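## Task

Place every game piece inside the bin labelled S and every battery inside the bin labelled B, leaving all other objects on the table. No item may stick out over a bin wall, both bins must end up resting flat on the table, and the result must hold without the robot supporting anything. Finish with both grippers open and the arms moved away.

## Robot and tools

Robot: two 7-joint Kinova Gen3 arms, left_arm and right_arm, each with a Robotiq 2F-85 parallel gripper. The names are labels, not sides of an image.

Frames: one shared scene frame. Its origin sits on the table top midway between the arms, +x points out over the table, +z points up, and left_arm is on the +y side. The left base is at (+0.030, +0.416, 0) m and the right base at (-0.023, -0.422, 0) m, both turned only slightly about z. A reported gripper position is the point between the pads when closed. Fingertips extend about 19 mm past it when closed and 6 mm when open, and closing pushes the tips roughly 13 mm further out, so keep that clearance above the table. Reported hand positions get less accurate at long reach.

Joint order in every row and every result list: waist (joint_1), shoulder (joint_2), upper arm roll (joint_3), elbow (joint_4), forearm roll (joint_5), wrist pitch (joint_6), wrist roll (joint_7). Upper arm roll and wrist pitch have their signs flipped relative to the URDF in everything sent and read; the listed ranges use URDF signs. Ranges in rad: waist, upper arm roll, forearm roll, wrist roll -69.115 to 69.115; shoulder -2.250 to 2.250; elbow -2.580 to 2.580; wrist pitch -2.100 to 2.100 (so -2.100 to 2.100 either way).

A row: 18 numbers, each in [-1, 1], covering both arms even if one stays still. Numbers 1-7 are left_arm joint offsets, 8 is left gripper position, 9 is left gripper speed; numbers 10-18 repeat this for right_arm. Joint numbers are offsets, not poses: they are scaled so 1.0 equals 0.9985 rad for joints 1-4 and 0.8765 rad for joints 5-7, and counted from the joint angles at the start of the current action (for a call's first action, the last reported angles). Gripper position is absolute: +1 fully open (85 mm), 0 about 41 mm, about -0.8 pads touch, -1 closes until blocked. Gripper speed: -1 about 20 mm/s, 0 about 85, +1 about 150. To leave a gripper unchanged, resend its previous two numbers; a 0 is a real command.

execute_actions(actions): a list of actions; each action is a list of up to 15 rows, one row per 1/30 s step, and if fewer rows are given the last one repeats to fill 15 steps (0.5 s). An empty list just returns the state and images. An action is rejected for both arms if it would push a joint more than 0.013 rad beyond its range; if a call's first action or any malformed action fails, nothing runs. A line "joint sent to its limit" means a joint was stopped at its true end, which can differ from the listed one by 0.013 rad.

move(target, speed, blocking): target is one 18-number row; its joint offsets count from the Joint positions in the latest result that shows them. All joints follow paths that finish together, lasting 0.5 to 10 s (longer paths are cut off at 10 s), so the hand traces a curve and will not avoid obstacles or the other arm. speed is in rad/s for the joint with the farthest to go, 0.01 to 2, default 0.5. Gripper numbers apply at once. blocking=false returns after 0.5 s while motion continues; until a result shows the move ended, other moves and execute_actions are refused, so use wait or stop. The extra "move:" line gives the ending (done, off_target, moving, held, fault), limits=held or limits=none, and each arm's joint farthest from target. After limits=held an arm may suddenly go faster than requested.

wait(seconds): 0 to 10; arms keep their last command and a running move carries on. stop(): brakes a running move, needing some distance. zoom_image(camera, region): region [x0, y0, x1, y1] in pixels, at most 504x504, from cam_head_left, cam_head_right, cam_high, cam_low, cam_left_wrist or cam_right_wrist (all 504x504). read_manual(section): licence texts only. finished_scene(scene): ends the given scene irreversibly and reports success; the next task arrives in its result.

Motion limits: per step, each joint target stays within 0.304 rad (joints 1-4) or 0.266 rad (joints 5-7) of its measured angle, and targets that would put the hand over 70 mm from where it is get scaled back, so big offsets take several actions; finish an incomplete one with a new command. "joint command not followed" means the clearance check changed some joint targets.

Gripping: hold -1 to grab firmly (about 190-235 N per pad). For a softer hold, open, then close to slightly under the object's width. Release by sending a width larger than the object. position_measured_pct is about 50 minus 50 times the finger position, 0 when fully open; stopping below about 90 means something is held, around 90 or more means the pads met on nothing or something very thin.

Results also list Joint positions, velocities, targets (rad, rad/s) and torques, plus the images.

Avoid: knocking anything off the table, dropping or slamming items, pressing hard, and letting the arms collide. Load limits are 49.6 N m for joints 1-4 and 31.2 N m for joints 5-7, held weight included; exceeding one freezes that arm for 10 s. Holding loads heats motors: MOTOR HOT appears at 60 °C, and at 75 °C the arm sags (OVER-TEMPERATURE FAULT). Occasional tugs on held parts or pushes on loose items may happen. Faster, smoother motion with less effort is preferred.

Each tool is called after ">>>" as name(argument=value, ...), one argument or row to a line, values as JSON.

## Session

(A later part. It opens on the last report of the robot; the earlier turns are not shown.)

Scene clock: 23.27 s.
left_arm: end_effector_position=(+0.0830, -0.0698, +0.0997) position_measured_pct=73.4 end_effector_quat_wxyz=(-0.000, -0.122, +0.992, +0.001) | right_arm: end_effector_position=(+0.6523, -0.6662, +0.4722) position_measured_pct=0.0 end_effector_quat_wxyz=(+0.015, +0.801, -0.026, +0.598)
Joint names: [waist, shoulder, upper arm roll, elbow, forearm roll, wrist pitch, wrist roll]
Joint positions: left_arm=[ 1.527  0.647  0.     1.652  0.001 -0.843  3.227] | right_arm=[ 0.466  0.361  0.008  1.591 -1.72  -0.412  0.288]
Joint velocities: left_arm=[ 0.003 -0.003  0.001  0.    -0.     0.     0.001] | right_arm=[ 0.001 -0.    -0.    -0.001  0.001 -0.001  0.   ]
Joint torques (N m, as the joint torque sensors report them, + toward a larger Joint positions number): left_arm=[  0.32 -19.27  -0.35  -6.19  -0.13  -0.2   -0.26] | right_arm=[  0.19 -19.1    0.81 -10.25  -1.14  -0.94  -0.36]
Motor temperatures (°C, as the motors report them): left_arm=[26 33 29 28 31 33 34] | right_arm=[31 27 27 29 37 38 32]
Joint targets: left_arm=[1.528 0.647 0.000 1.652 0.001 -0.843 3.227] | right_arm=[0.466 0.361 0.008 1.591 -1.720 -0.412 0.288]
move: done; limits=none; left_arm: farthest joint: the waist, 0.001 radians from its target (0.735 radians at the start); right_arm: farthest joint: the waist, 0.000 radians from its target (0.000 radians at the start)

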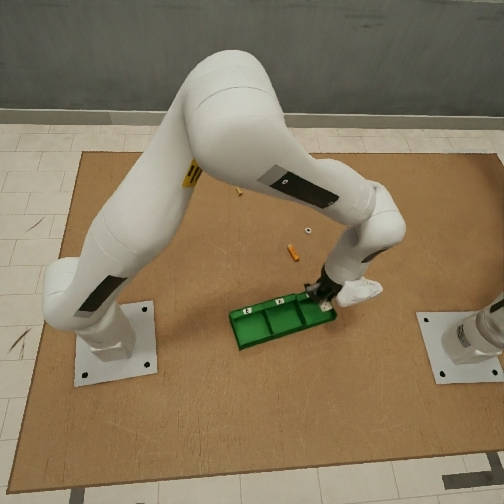

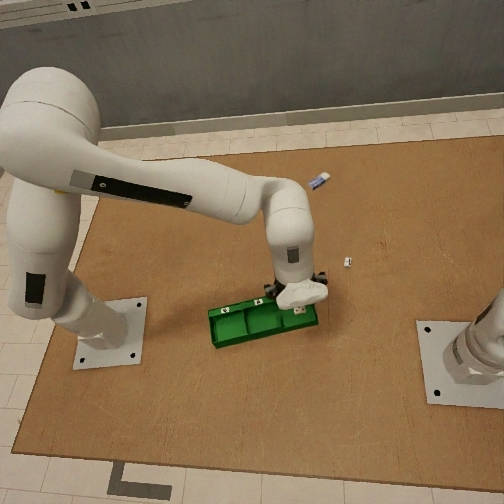

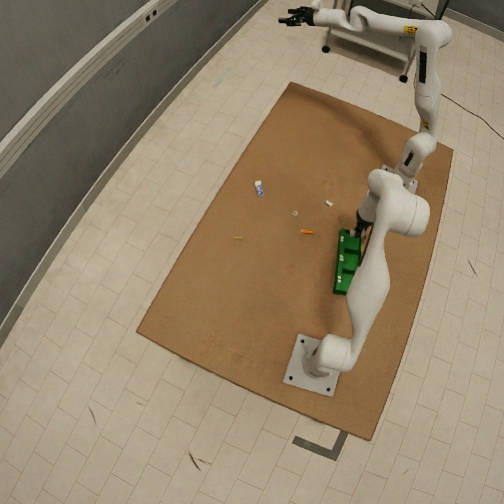

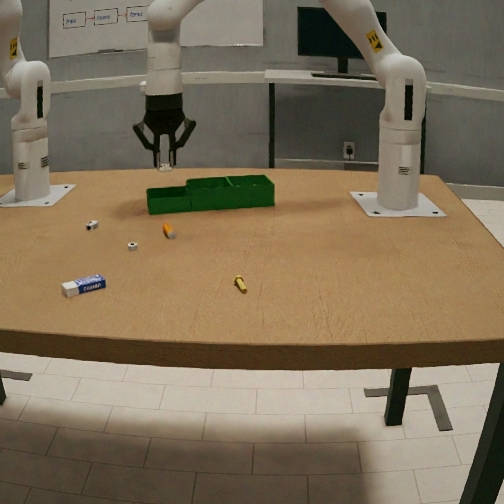

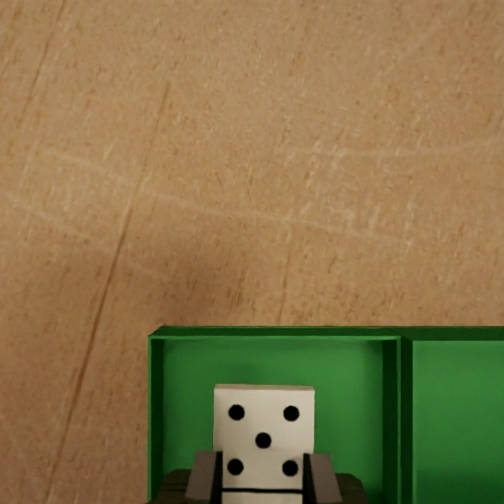

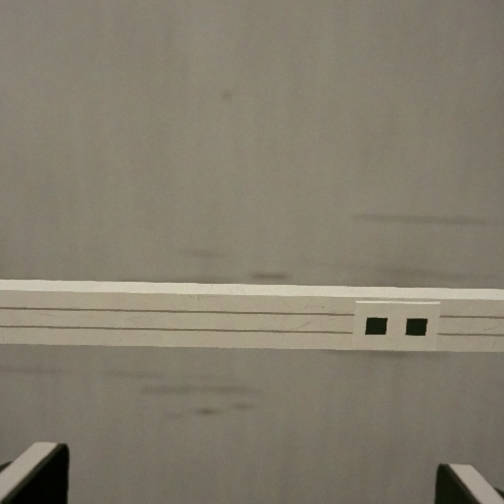

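>>> move(
  target=[-0.006,0.117,0,0.061,0,0.203,0.02,-1,0, 0,0,0,0,0,0,0,1,0],
  speed=0.2,
)

>>> move(
  target=[0,0,0,0,0,0,0,-0.2,-0.5, 0,0,0,0,0,0,0,1,0],
)

>>> move(
  target=[0,-0.117,0,-0.061,0,-0.203,0,-0.2,-0.5, 0,0,0,0,0,0,0,1,0],
  speed=0.35,
)

>>> move(
  target=[-0.347,0.03,0,-0.062,0,-0.036,-0.264,0.1,0, 0,0,0,0,0,0,0,1,0],
)

Scene clock: 30.80 s.
left_arm: end_effector_position=(+0.0854, -0.0663, +0.0298) position_measured_pct=73.4 end_effector_quat_wxyz=(-0.000, -0.134, +0.991, +0.000) | right_arm: end_effector_position=(+0.6523, -0.6662, +0.4722) position_measured_pct=0.0 end_effector_quat_wxyz=(+0.015, +0.801, -0.026, +0.598)
Joint names: [waist, shoulder, upper arm roll, elbow, forearm roll, wrist pitch, wrist roll]
Joint positions: left_arm=[ 1.521  0.764  0.     1.713  0.001 -0.665  3.245] | right_arm=[ 0.466  0.361  0.008  1.591 -1.72  -0.412  0.288]
Joint velocities: left_arm=[-0.     0.001  0.001  0.    -0.     0.001  0.001] | right_arm=[ 0.001 -0.     0.    -0.001  0.001  0.     0.   ]
Joint torques (N m, as the joint torque sensors report them, + toward a larger Joint positions number): left_arm=[  0.11 -19.8   -0.46  -4.91  -0.2   -0.28  -0.26] | right_arm=[  0.16 -18.9    0.72 -10.25  -1.1   -0.93  -0.42]
Motor temperatures (°C, as the motors report them): left_arm=[26 34 29 28 31 33 34] | right_arm=[31 27 27 29 37 38 32]
Joint targets: left_arm=[1.521 0.764 0.000 1.713 0.001 -0.665 3.245] | right_arm=[0.466 0.361 0.008 1.591 -1.720 -0.412 0.288]
move: done; limits=none; left_arm: farthest joint: the waist, 0.000 radians from its target (0.007 radians at the start); right_arm: farthest joint: the waist, 0.000 radians from its target (0.000 radians at the start)

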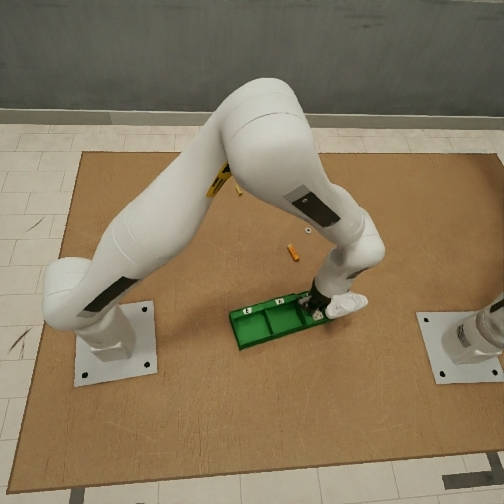

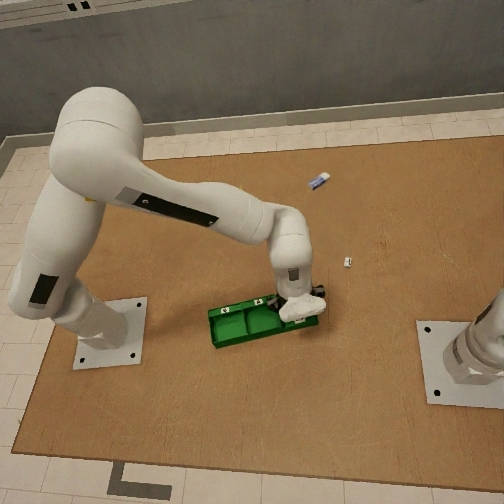

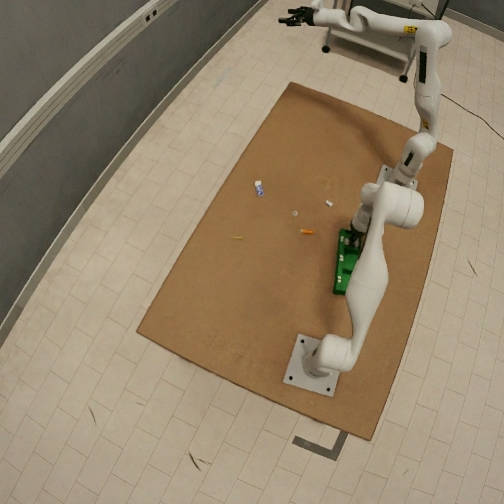

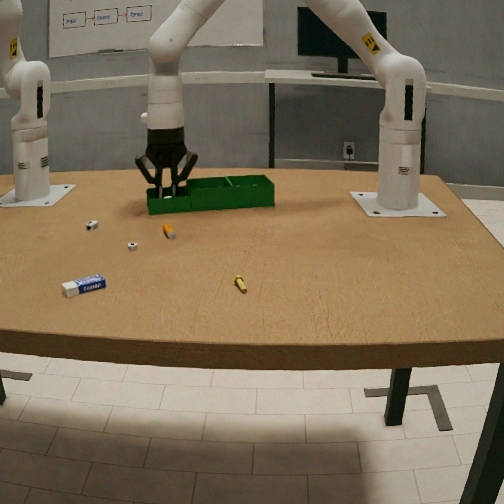

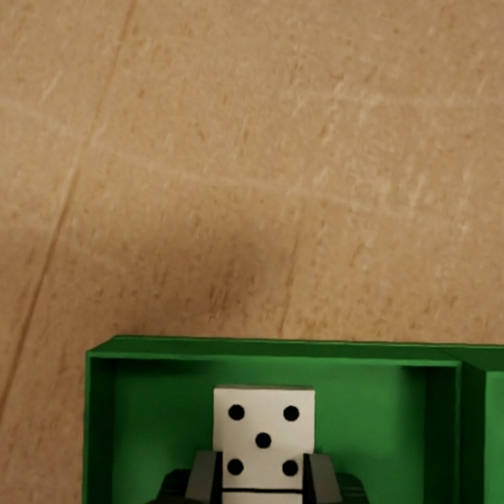

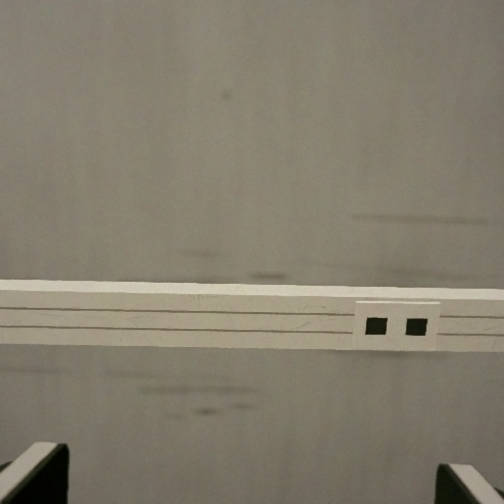

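Scene clock: 31.40 s.
left_arm: end_effector_position=(+0.0854, -0.0663, +0.0298) position_measured_pct=59.9 end_effector_quat_wxyz=(-0.000, -0.134, +0.991, +0.000) | right_arm: end_effector_position=(+0.6523, -0.6662, +0.4722) position_measured_pct=0.0 end_effector_quat_wxyz=(+0.015, +0.801, -0.026, +0.598)
Joint names: [waist, shoulder, upper arm roll, elbow, forearm roll, wrist pitch, wrist roll]
Joint positions: left_arm=[ 1.521  0.764  0.     1.713  0.001 -0.665  3.245] | right_arm=[ 0.466  0.361  0.008  1.591 -1.72  -0.412  0.288]
Joint velocities: left_arm=[-0.    -0.     0.     0.    -0.001  0.     0.001] | right_arm=[-0.001 -0.001 -0.    -0.    -0.     0.001  0.   ]
Joint torques (N m, as the joint torque sensors report them, + toward a larger Joint positions number): left_arm=[  0.15 -19.61  -0.35  -4.83  -0.14  -0.19  -0.23] | right_arm=[ -0.02 -19.13   0.62 -10.31  -1.08  -1.04  -0.35]
Motor temperatures (°C, as the motors report them): left_arm=[26 34 29 28 31 33 34] | right_arm=[31 27 27 29 37 38 32]
Joint targets: left_arm=[1.521 0.764 0.000 1.713 0.001 -0.665 3.245] | right_arm=[0.466 0.361 0.008 1.591 -1.720 -0.412 0.288]
move: done; limits=none; left_arm: farthest joint: the waist, 0.000 radians from its target (0.000 radians at the start); right_arm: farthest joint: the waist, 0.000 radians from its target (0.000 radians at the start)

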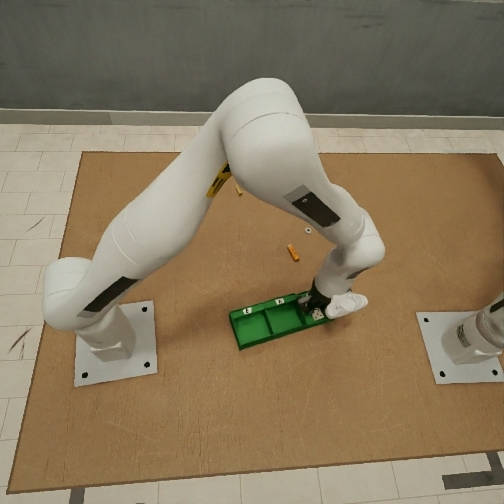

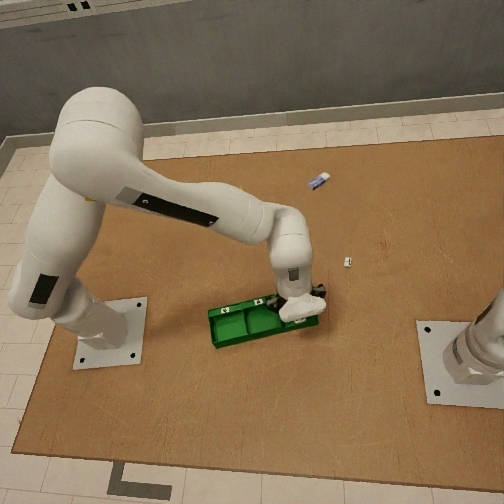

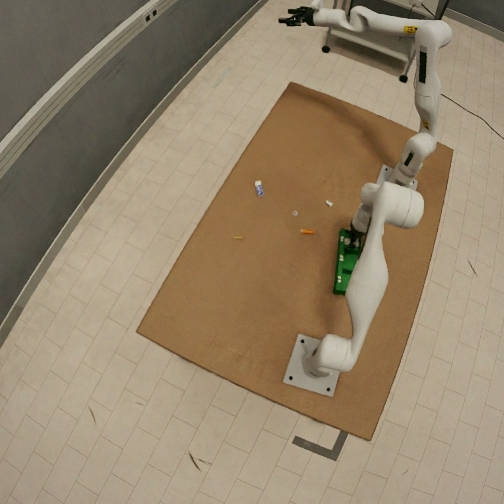

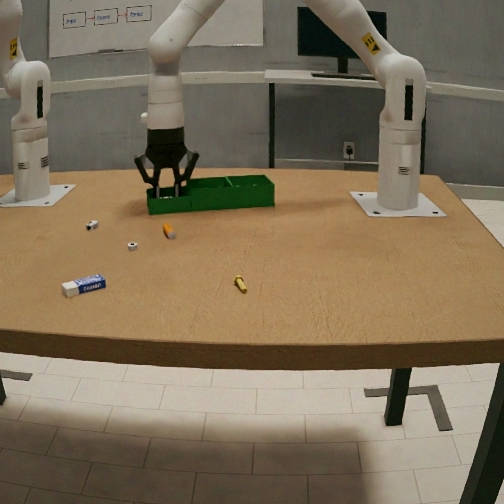

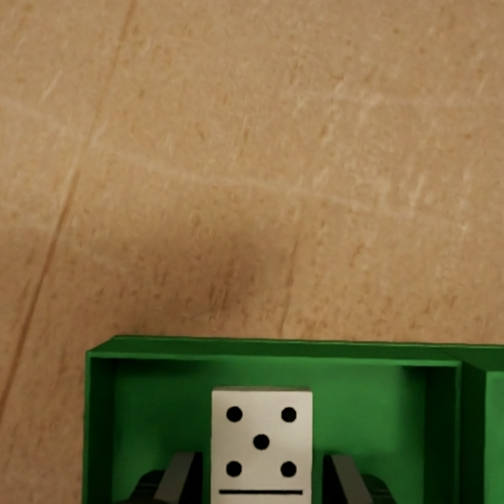

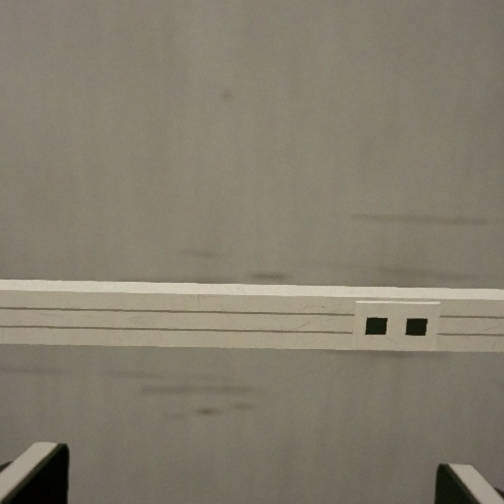

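Scene clock: 32.37 s.
left_arm: end_effector_position=(+0.0859, -0.0694, +0.0997) position_measured_pct=59.9 end_effector_quat_wxyz=(-0.000, -0.134, +0.991, +0.001) | right_arm: end_effector_position=(+0.6524, -0.6662, +0.4722) position_measured_pct=0.0 end_effector_quat_wxyz=(+0.015, +0.801, -0.026, +0.598)
Joint names: [waist, shoulder, upper arm roll, elbow, forearm roll, wrist pitch, wrist roll]
Joint positions: left_arm=[ 1.521  0.648  0.     1.652  0.001 -0.843  3.245] | right_arm=[ 0.466  0.361  0.008  1.591 -1.72  -0.412  0.288]
Joint velocities: left_arm=[ 0.001 -0.001  0.     0.    -0.    -0.001 -0.   ] | right_arm=[ 0.002  0.     0.    -0.001  0.    -0.001  0.   ]
Joint torques (N m, as the joint torque sensors report them, + toward a larger Joint positions number): left_arm=[  0.24 -18.97  -0.35  -6.15  -0.16  -0.15  -0.29] | right_arm=[  0.13 -18.91   0.63 -10.25  -1.11  -1.02  -0.28]
Motor temperatures (°C, as the motors report them): left_arm=[26 34 29 28 31 33 34] | right_arm=[31 27 27 29 37 38 32]
Joint targets: left_arm=[1.521 0.647 0.000 1.652 0.001 -0.843 3.245] | right_arm=[0.466 0.361 0.008 1.591 -1.720 -0.412 0.288]
move: done; limits=none; left_arm: farthest joint: the waist, 0.000 radians from its target (0.000 radians at the start); right_arm: farthest joint: the waist, 0.000 radians from its target (0.000 radians at the start)

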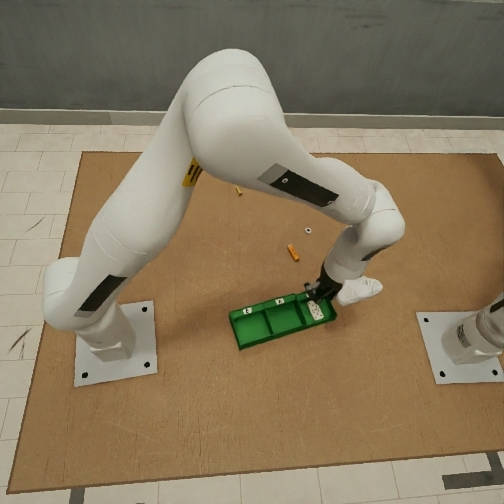

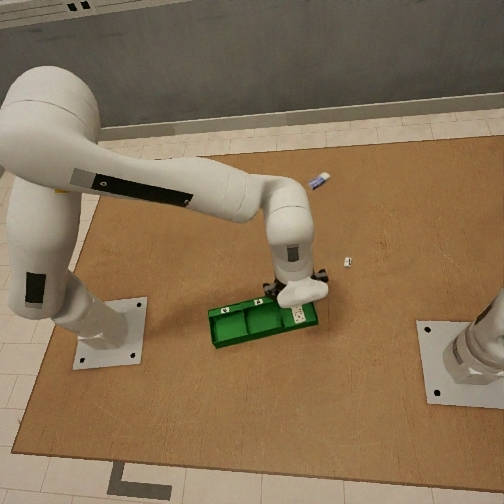

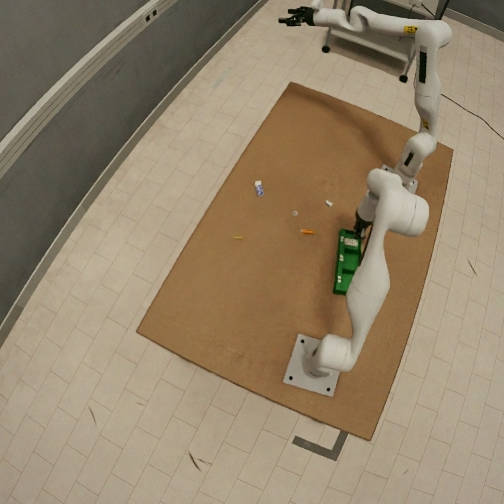

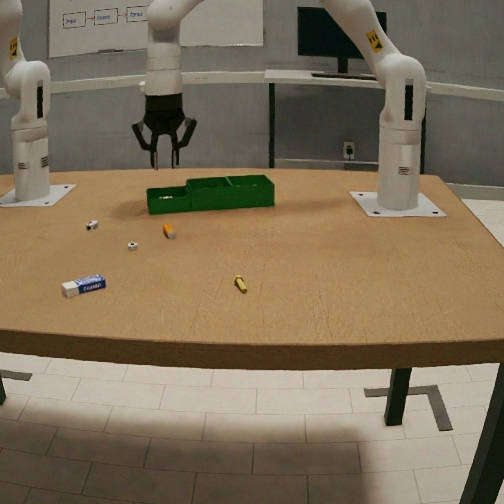

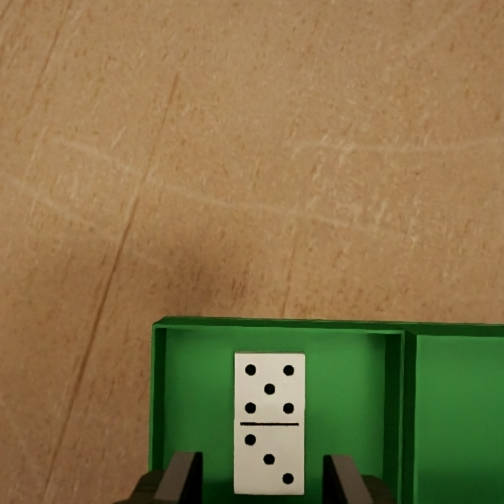

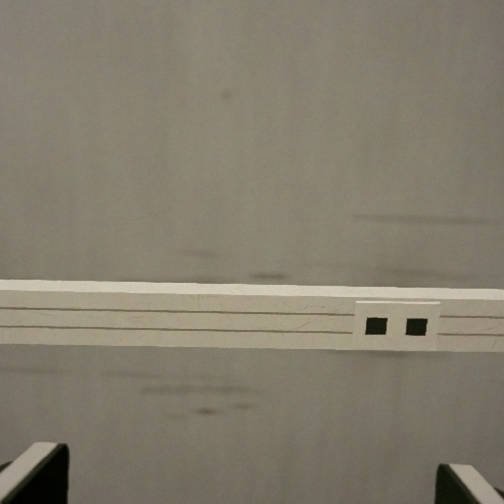

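Scene clock: 33.63 s.
left_arm: end_effector_position=(+0.2554, -0.0363, +0.0995) position_measured_pct=45.2 end_effector_quat_wxyz=(-0.000, -0.191, +0.982, +0.000) | right_arm: end_effector_position=(+0.6524, -0.6662, +0.4722) position_measured_pct=0.0 end_effector_quat_wxyz=(+0.015, +0.801, -0.026, +0.598)
Joint names: [waist, shoulder, upper arm roll, elbow, forearm roll, wrist pitch, wrist roll]
Joint positions: left_arm=[ 1.175  0.677  0.     1.59   0.001 -0.874  3.013] | right_arm=[ 0.466  0.361  0.008  1.591 -1.72  -0.412  0.288]
Joint velocities: left_arm=[-0.003  0.    -0.     0.     0.001 -0.    -0.001] | right_arm=[ 0.001 -0.     0.    -0.002  0.    -0.001  0.   ]
Joint torques (N m, as the joint torque sensors report them, + toward a larger Joint positions number): left_arm=[  0.02 -19.71  -0.42  -6.34  -0.16  -0.22  -0.23] | right_arm=[  0.11 -19.07   0.68 -10.3   -1.01  -1.01  -0.33]
Motor temperatures (°C, as the motors report them): left_arm=[26 34 29 28 31 33 34] | right_arm=[31 27 27 29 37 38 32]
Joint targets: left_arm=[1.175 0.677 0.000 1.590 0.001 -0.874 3.013] | right_arm=[0.466 0.361 0.008 1.591 -1.720 -0.412 0.288]
move: done; limits=none; left_arm: farthest joint: the waist, 0.001 radians from its target (0.347 radians at the start); right_arm: farthest joint: the waist, 0.000 radians from its target (0.000 radians at the start)

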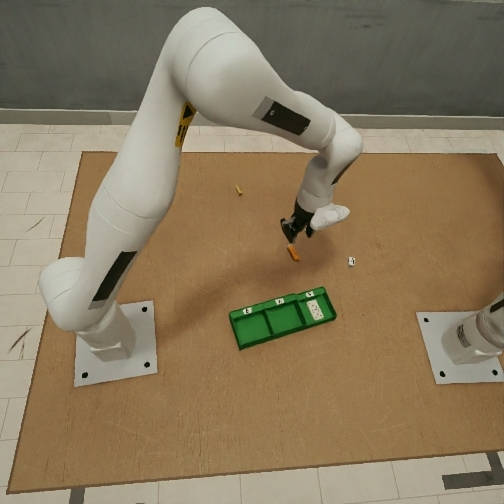

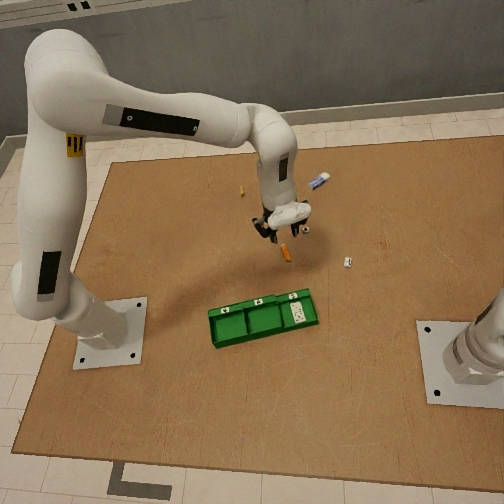

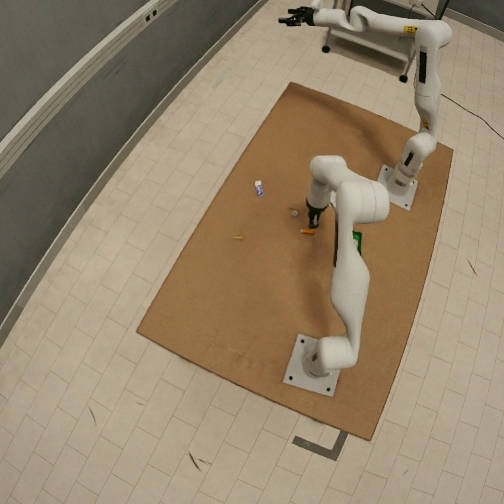

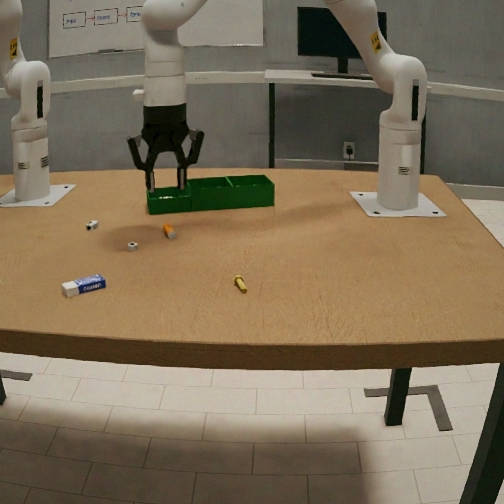

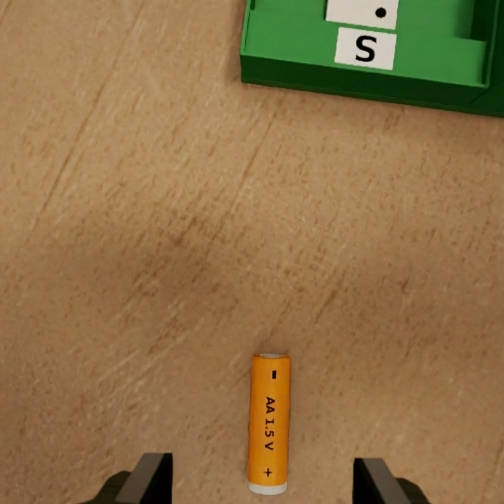

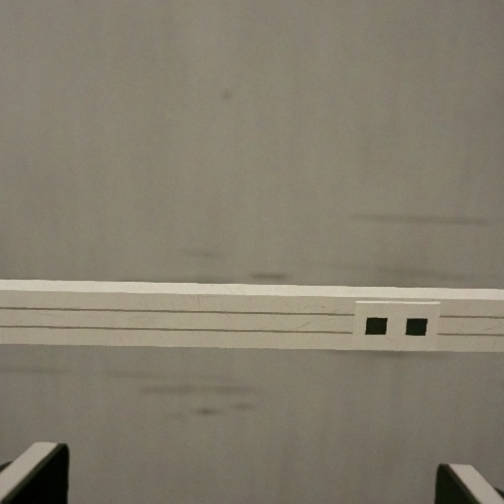

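>>> move(
  target=[0,0.127,0,0.062,0,0.215,0,0.1,0, 0,0,0,0,0,0,0,1,0],
  speed=0.22,
)

>>> move(
  target=[0,0,0,0,0,0,0,-1,0, 0,0,0,0,0,0,0,1,0],
)

>>> move(
  target=[0,-0.127,0,-0.062,0,-0.215,0,-1,0, 0,0,0,0,0,0,0,1,0],
  speed=0.35,
)

>>> move(
  target=[0.403,-0.308,0,0.62,0,0.355,0.327,-1,0, 0,0,0,0,0,0,0,1,0],
  speed=0.7,
)

>>> zoom_image(
  camera="cam_low",
  region=[60,200,160,270],
)

Scene clock: 42.37 s.
left_arm: end_effector_position=(+0.2541, -0.0338, +0.0220) position_measured_pct=45.2 end_effector_quat_wxyz=(-0.000, -0.191, +0.982, +0.000) | right_arm: end_effector_position=(+0.6524, -0.6662, +0.4722) position_measured_pct=0.0 end_effector_quat_wxyz=(+0.015, +0.801, -0.026, +0.598)
Joint names: [waist, shoulder, upper arm roll, elbow, forearm roll, wrist pitch, wrist roll]
Joint positions: left_arm=[ 1.175  0.804  0.     1.652  0.001 -0.686  3.013] | right_arm=[ 0.466  0.361  0.008  1.591 -1.72  -0.412  0.288]
Joint velocities: left_arm=[ 0.001  0.003  0.     0.     0.     0.001 -0.002] | right_arm=[-0.001  0.     0.     0.001  0.     0.001  0.   ]
Joint torques (N m, as the joint torque sensors report them, + toward a larger Joint positions number): left_arm=[  0.22 -20.21  -0.25  -5.22  -0.18  -0.25  -0.28] | right_arm=[  0.11 -19.01   0.63 -10.24  -1.17  -0.89  -0.38]
Motor temperatures (°C, as the motors report them): left_arm=[26 34 29 28 31 33 34] | right_arm=[31 28 27 29 37 38 32]
Joint targets: left_arm=[1.175 0.804 0.000 1.652 0.001 -0.686 3.013] | right_arm=[0.466 0.361 0.008 1.591 -1.720 -0.412 0.288]
move: done; limits=none; left_arm: farthest joint: the wrist pitch, 0.001 radians from its target (0.189 radians at the start); right_arm: farthest joint: the waist, 0.000 radians from its target (0.000 radians at the start)

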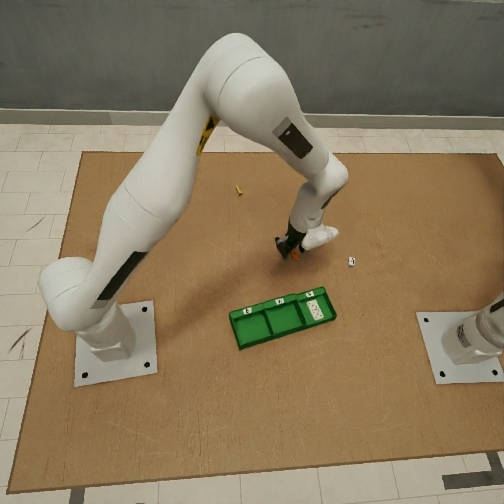

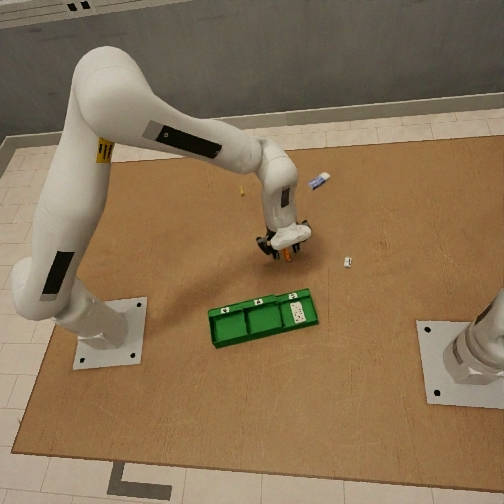

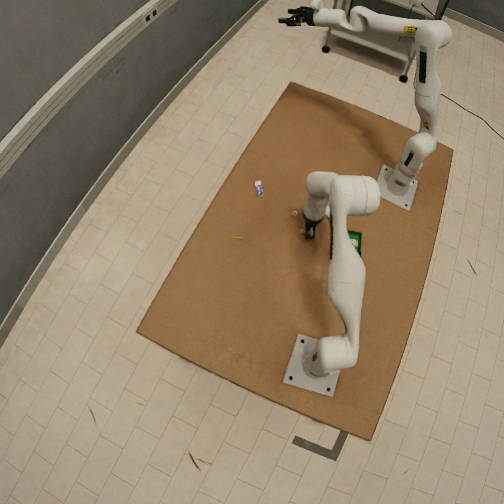

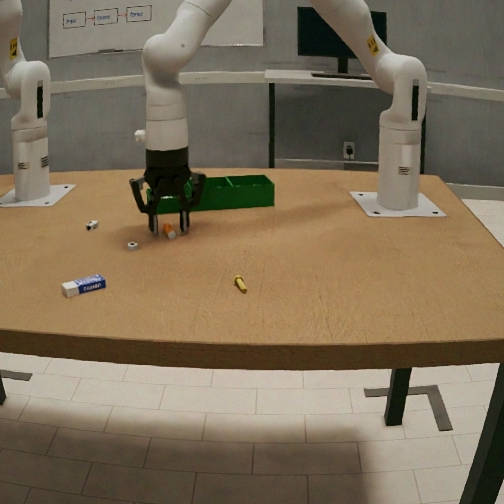

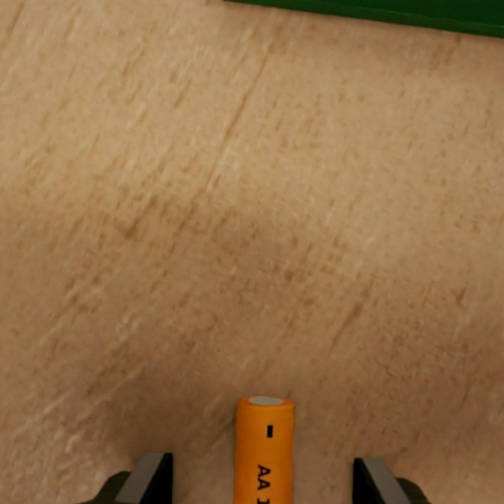

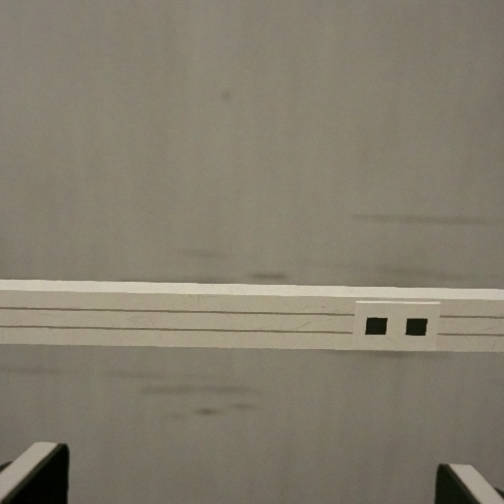

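Scene clock: 43.10 s.
left_arm: end_effector_position=(+0.2542, -0.0340, +0.0224) position_measured_pct=81.0 end_effector_quat_wxyz=(-0.000, -0.191, +0.982, -0.000) | right_arm: end_effector_position=(+0.6524, -0.6662, +0.4722) position_measured_pct=0.0 end_effector_quat_wxyz=(+0.015, +0.801, -0.026, +0.598)
Joint names: [waist, shoulder, upper arm roll, elbow, forearm roll, wrist pitch, wrist roll]
Joint positions: left_arm=[ 1.175  0.803  0.     1.652  0.001 -0.686  3.013] | right_arm=[ 0.466  0.361  0.008  1.591 -1.72  -0.412  0.288]
Joint velocities: left_arm=[ 0.    -0.002  0.001 -0.     0.001 -0.    -0.   ] | right_arm=[-0.001 -0.002  0.     0.001  0.    -0.    -0.   ]
Joint torques (N m, as the joint torque sensors report them, + toward a larger Joint positions number): left_arm=[  0.15 -19.75  -0.36  -4.93  -0.15  -0.13  -0.26] | right_arm=[  0.05 -19.21   0.68 -10.18  -1.07  -0.96  -0.32]
Motor temperatures (°C, as the motors report them): left_arm=[26 34 29 28 31 33 34] | right_arm=[31 28 27 29 37 38 32]
Joint targets: left_arm=[1.175 0.804 0.000 1.652 0.001 -0.686 3.013] | right_arm=[0.466 0.361 0.008 1.591 -1.720 -0.412 0.288]
move: done; limits=none; left_arm: farthest joint: the shoulder, 0.001 radians from its target (0.000 radians at the start); right_arm: farthest joint: the waist, 0.000 radians from its target (0.000 radians at the start)

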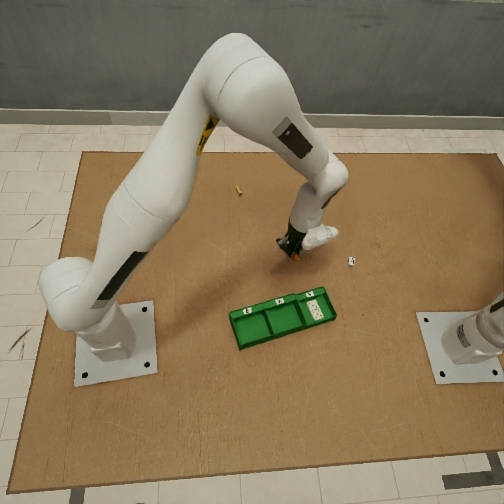

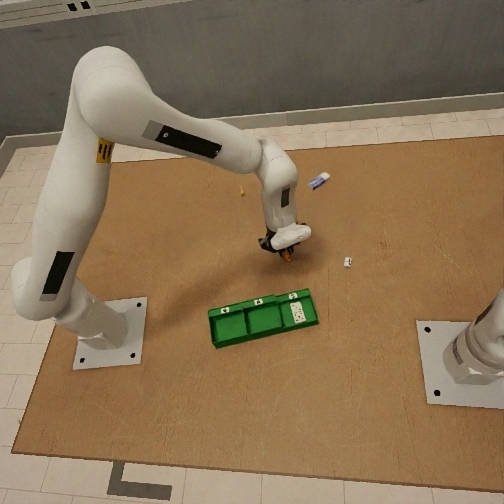

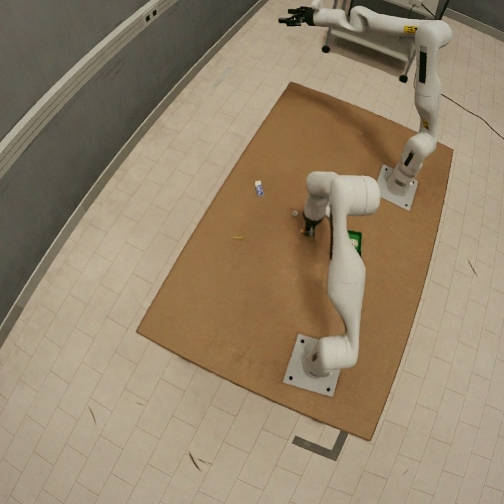

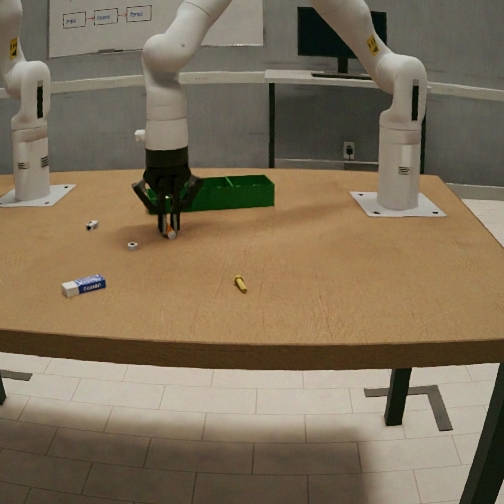

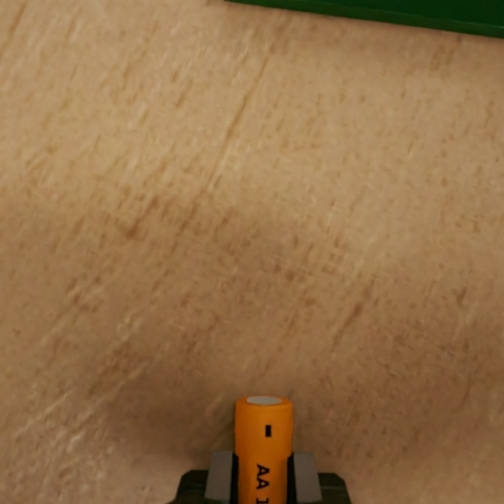

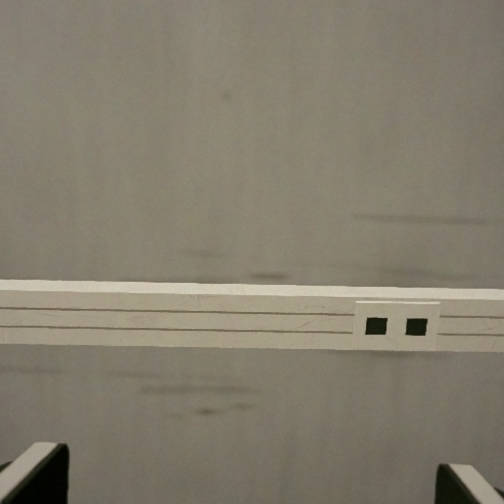

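Scene clock: 44.10 s.
left_arm: end_effector_position=(+0.2555, -0.0364, +0.0999) position_measured_pct=81.0 end_effector_quat_wxyz=(-0.000, -0.191, +0.982, -0.000) | right_arm: end_effector_position=(+0.6524, -0.6662, +0.4722) position_measured_pct=0.0 end_effector_quat_wxyz=(+0.015, +0.801, -0.026, +0.598)
Joint names: [waist, shoulder, upper arm roll, elbow, forearm roll, wrist pitch, wrist roll]
Joint positions: left_arm=[ 1.175  0.677  0.     1.59   0.001 -0.875  3.013] | right_arm=[ 0.466  0.361  0.008  1.591 -1.72  -0.412  0.288]
Joint velocities: left_arm=[ 0.001 -0.004 -0.    -0.     0.001 -0.    -0.001] | right_arm=[-0.    -0.002  0.     0.001  0.001 -0.    -0.   ]
Joint torques (N m, as the joint torque sensors report them, + toward a larger Joint positions number): left_arm=[  0.12 -19.55  -0.37  -6.38  -0.1   -0.21  -0.3 ] | right_arm=[  0.07 -19.03   0.76 -10.27  -1.09  -0.92  -0.35]
Motor temperatures (°C, as the motors report them): left_arm=[26 34 29 28 31 33 34] | right_arm=[31 28 27 29 37 38 32]
Joint targets: left_arm=[1.175 0.676 0.000 1.590 0.001 -0.875 3.013] | right_arm=[0.466 0.361 0.008 1.591 -1.720 -0.412 0.288]
move: done; limits=none; left_arm: farthest joint: the shoulder, 0.001 radians from its target (0.127 radians at the start); right_arm: farthest joint: the waist, 0.000 radians from its target (0.000 radians at the start)

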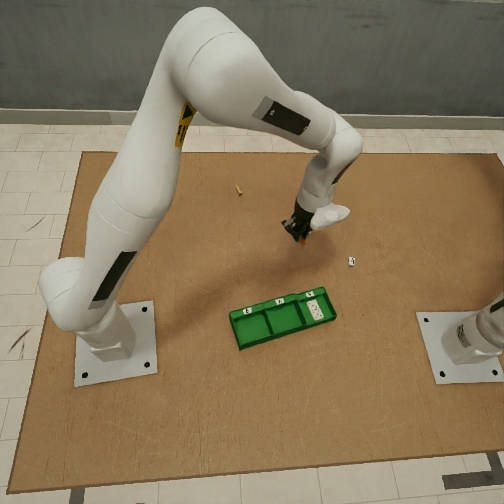

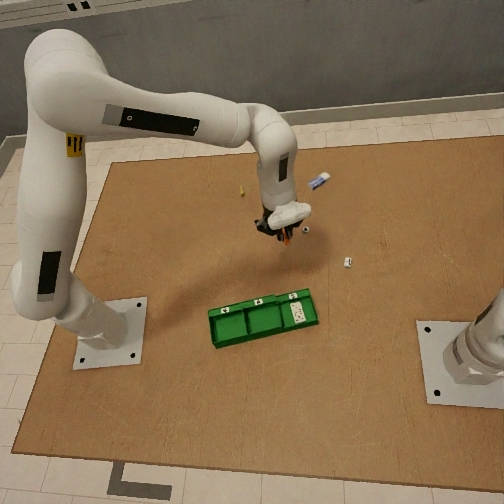

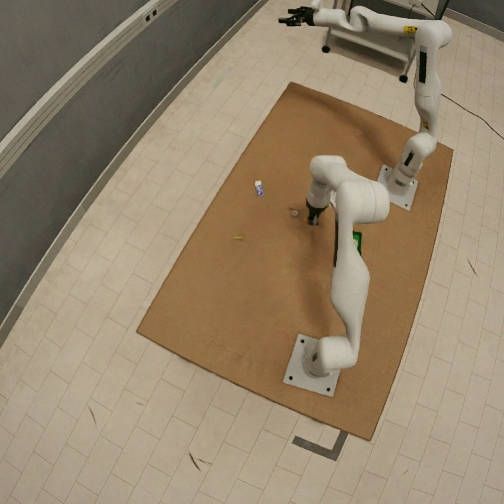

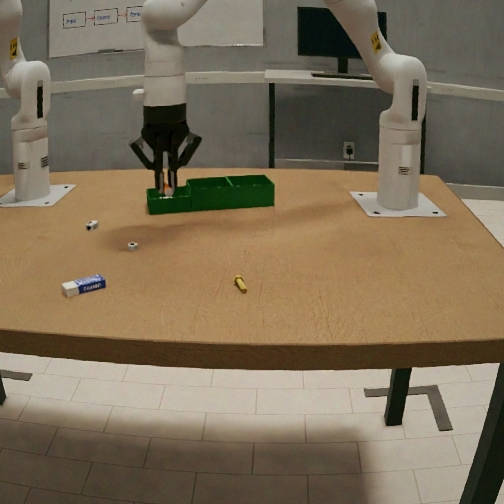

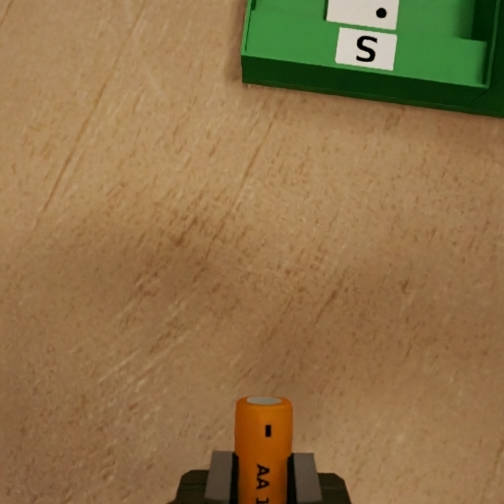

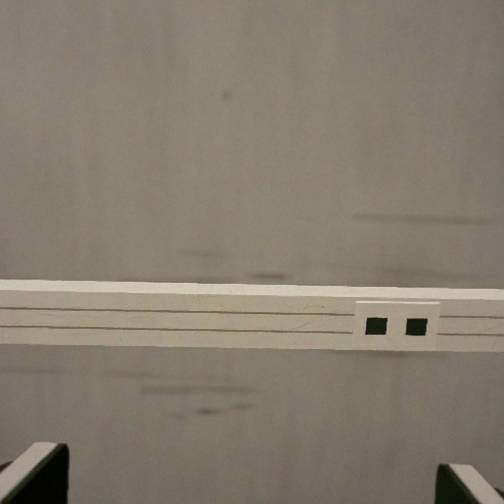

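Scene clock: 45.63 s.
left_arm: end_effector_position=(+0.0403, +0.0956, +0.1000) position_measured_pct=81.0 end_effector_quat_wxyz=(-0.000, -0.134, +0.991, +0.000) | right_arm: end_effector_position=(+0.6524, -0.6662, +0.4722) position_measured_pct=0.0 end_effector_quat_wxyz=(+0.015, +0.801, -0.026, +0.598)
Joint names: [waist, shoulder, upper arm roll, elbow, forearm roll, wrist pitch, wrist roll]
Joint positions: left_arm=[ 1.577  0.369  0.     2.209  0.001 -0.563  3.3  ] | right_arm=[ 0.466  0.361  0.008  1.591 -1.72  -0.412  0.288]
Joint velocities: left_arm=[ 0.002 -0.002  0.     0.     0.    -0.001  0.   ] | right_arm=[ 0.    -0.     0.     0.001  0.     0.001  0.   ]
Joint torques (N m, as the joint torque sensors report them, + toward a larger Joint positions number): left_arm=[  0.01 -12.52  -0.06  -4.37  -0.09  -0.12  -0.22] | right_arm=[  0.15 -18.92   0.8  -10.27  -1.02  -0.98  -0.43]
Motor temperatures (°C, as the motors report them): left_arm=[26 34 29 28 31 33 34] | right_arm=[31 28 27 29 37 38 32]
Joint targets: left_arm=[1.578 0.369 0.000 2.209 0.001 -0.563 3.300] | right_arm=[0.466 0.361 0.008 1.591 -1.720 -0.412 0.288]
move: done; limits=none; left_arm: farthest joint: the waist, 0.000 radians from its target (0.402 radians at the start); right_arm: farthest joint: the waist, 0.000 radians from its target (0.000 radians at the start)

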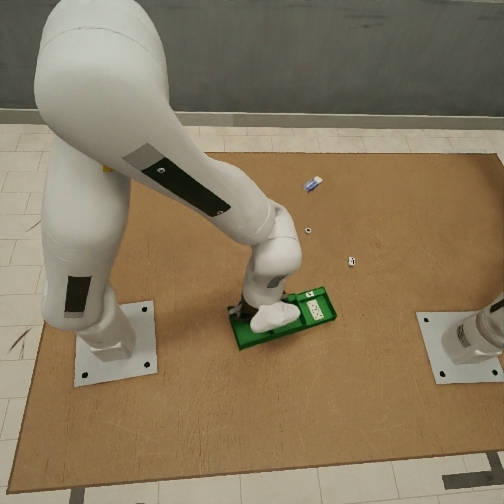

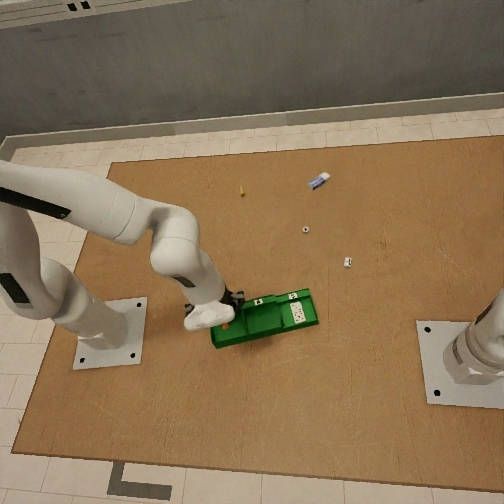

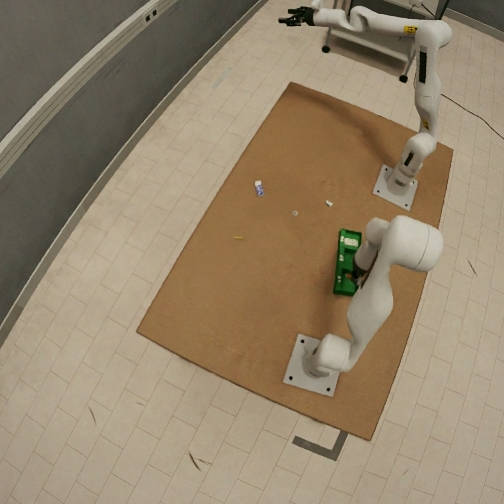

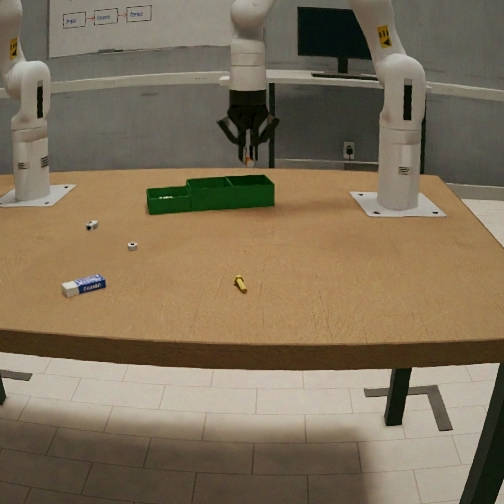

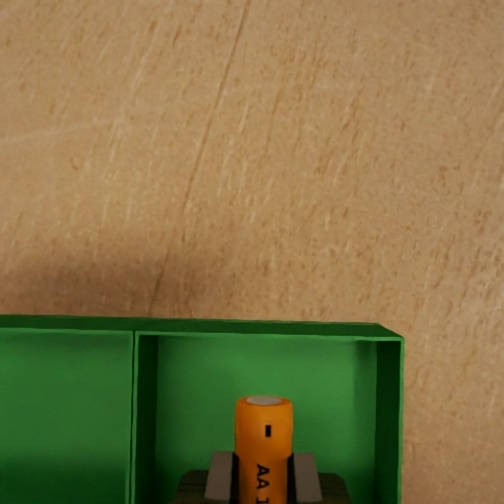

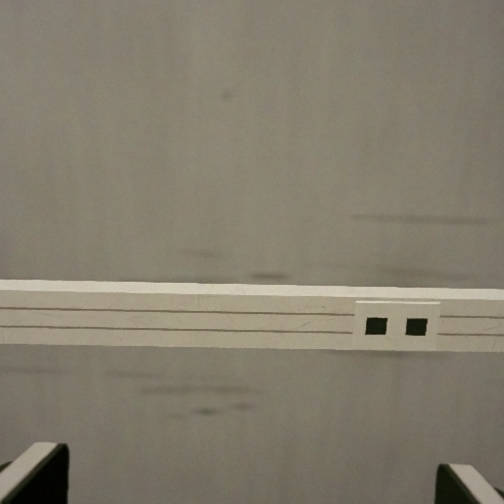

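Region (60, 200, 160, 270) of cam_low's 504x504 image, scaled by 5.040, with more detail than that image has; it fills the top 353 rows of this view, and the rest is white.

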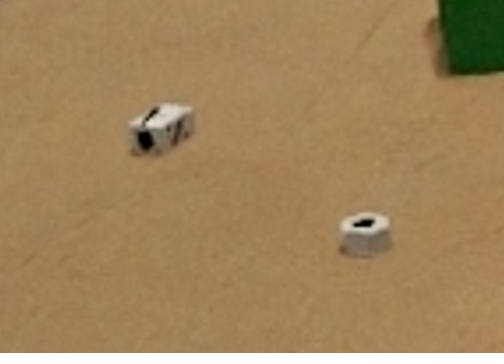

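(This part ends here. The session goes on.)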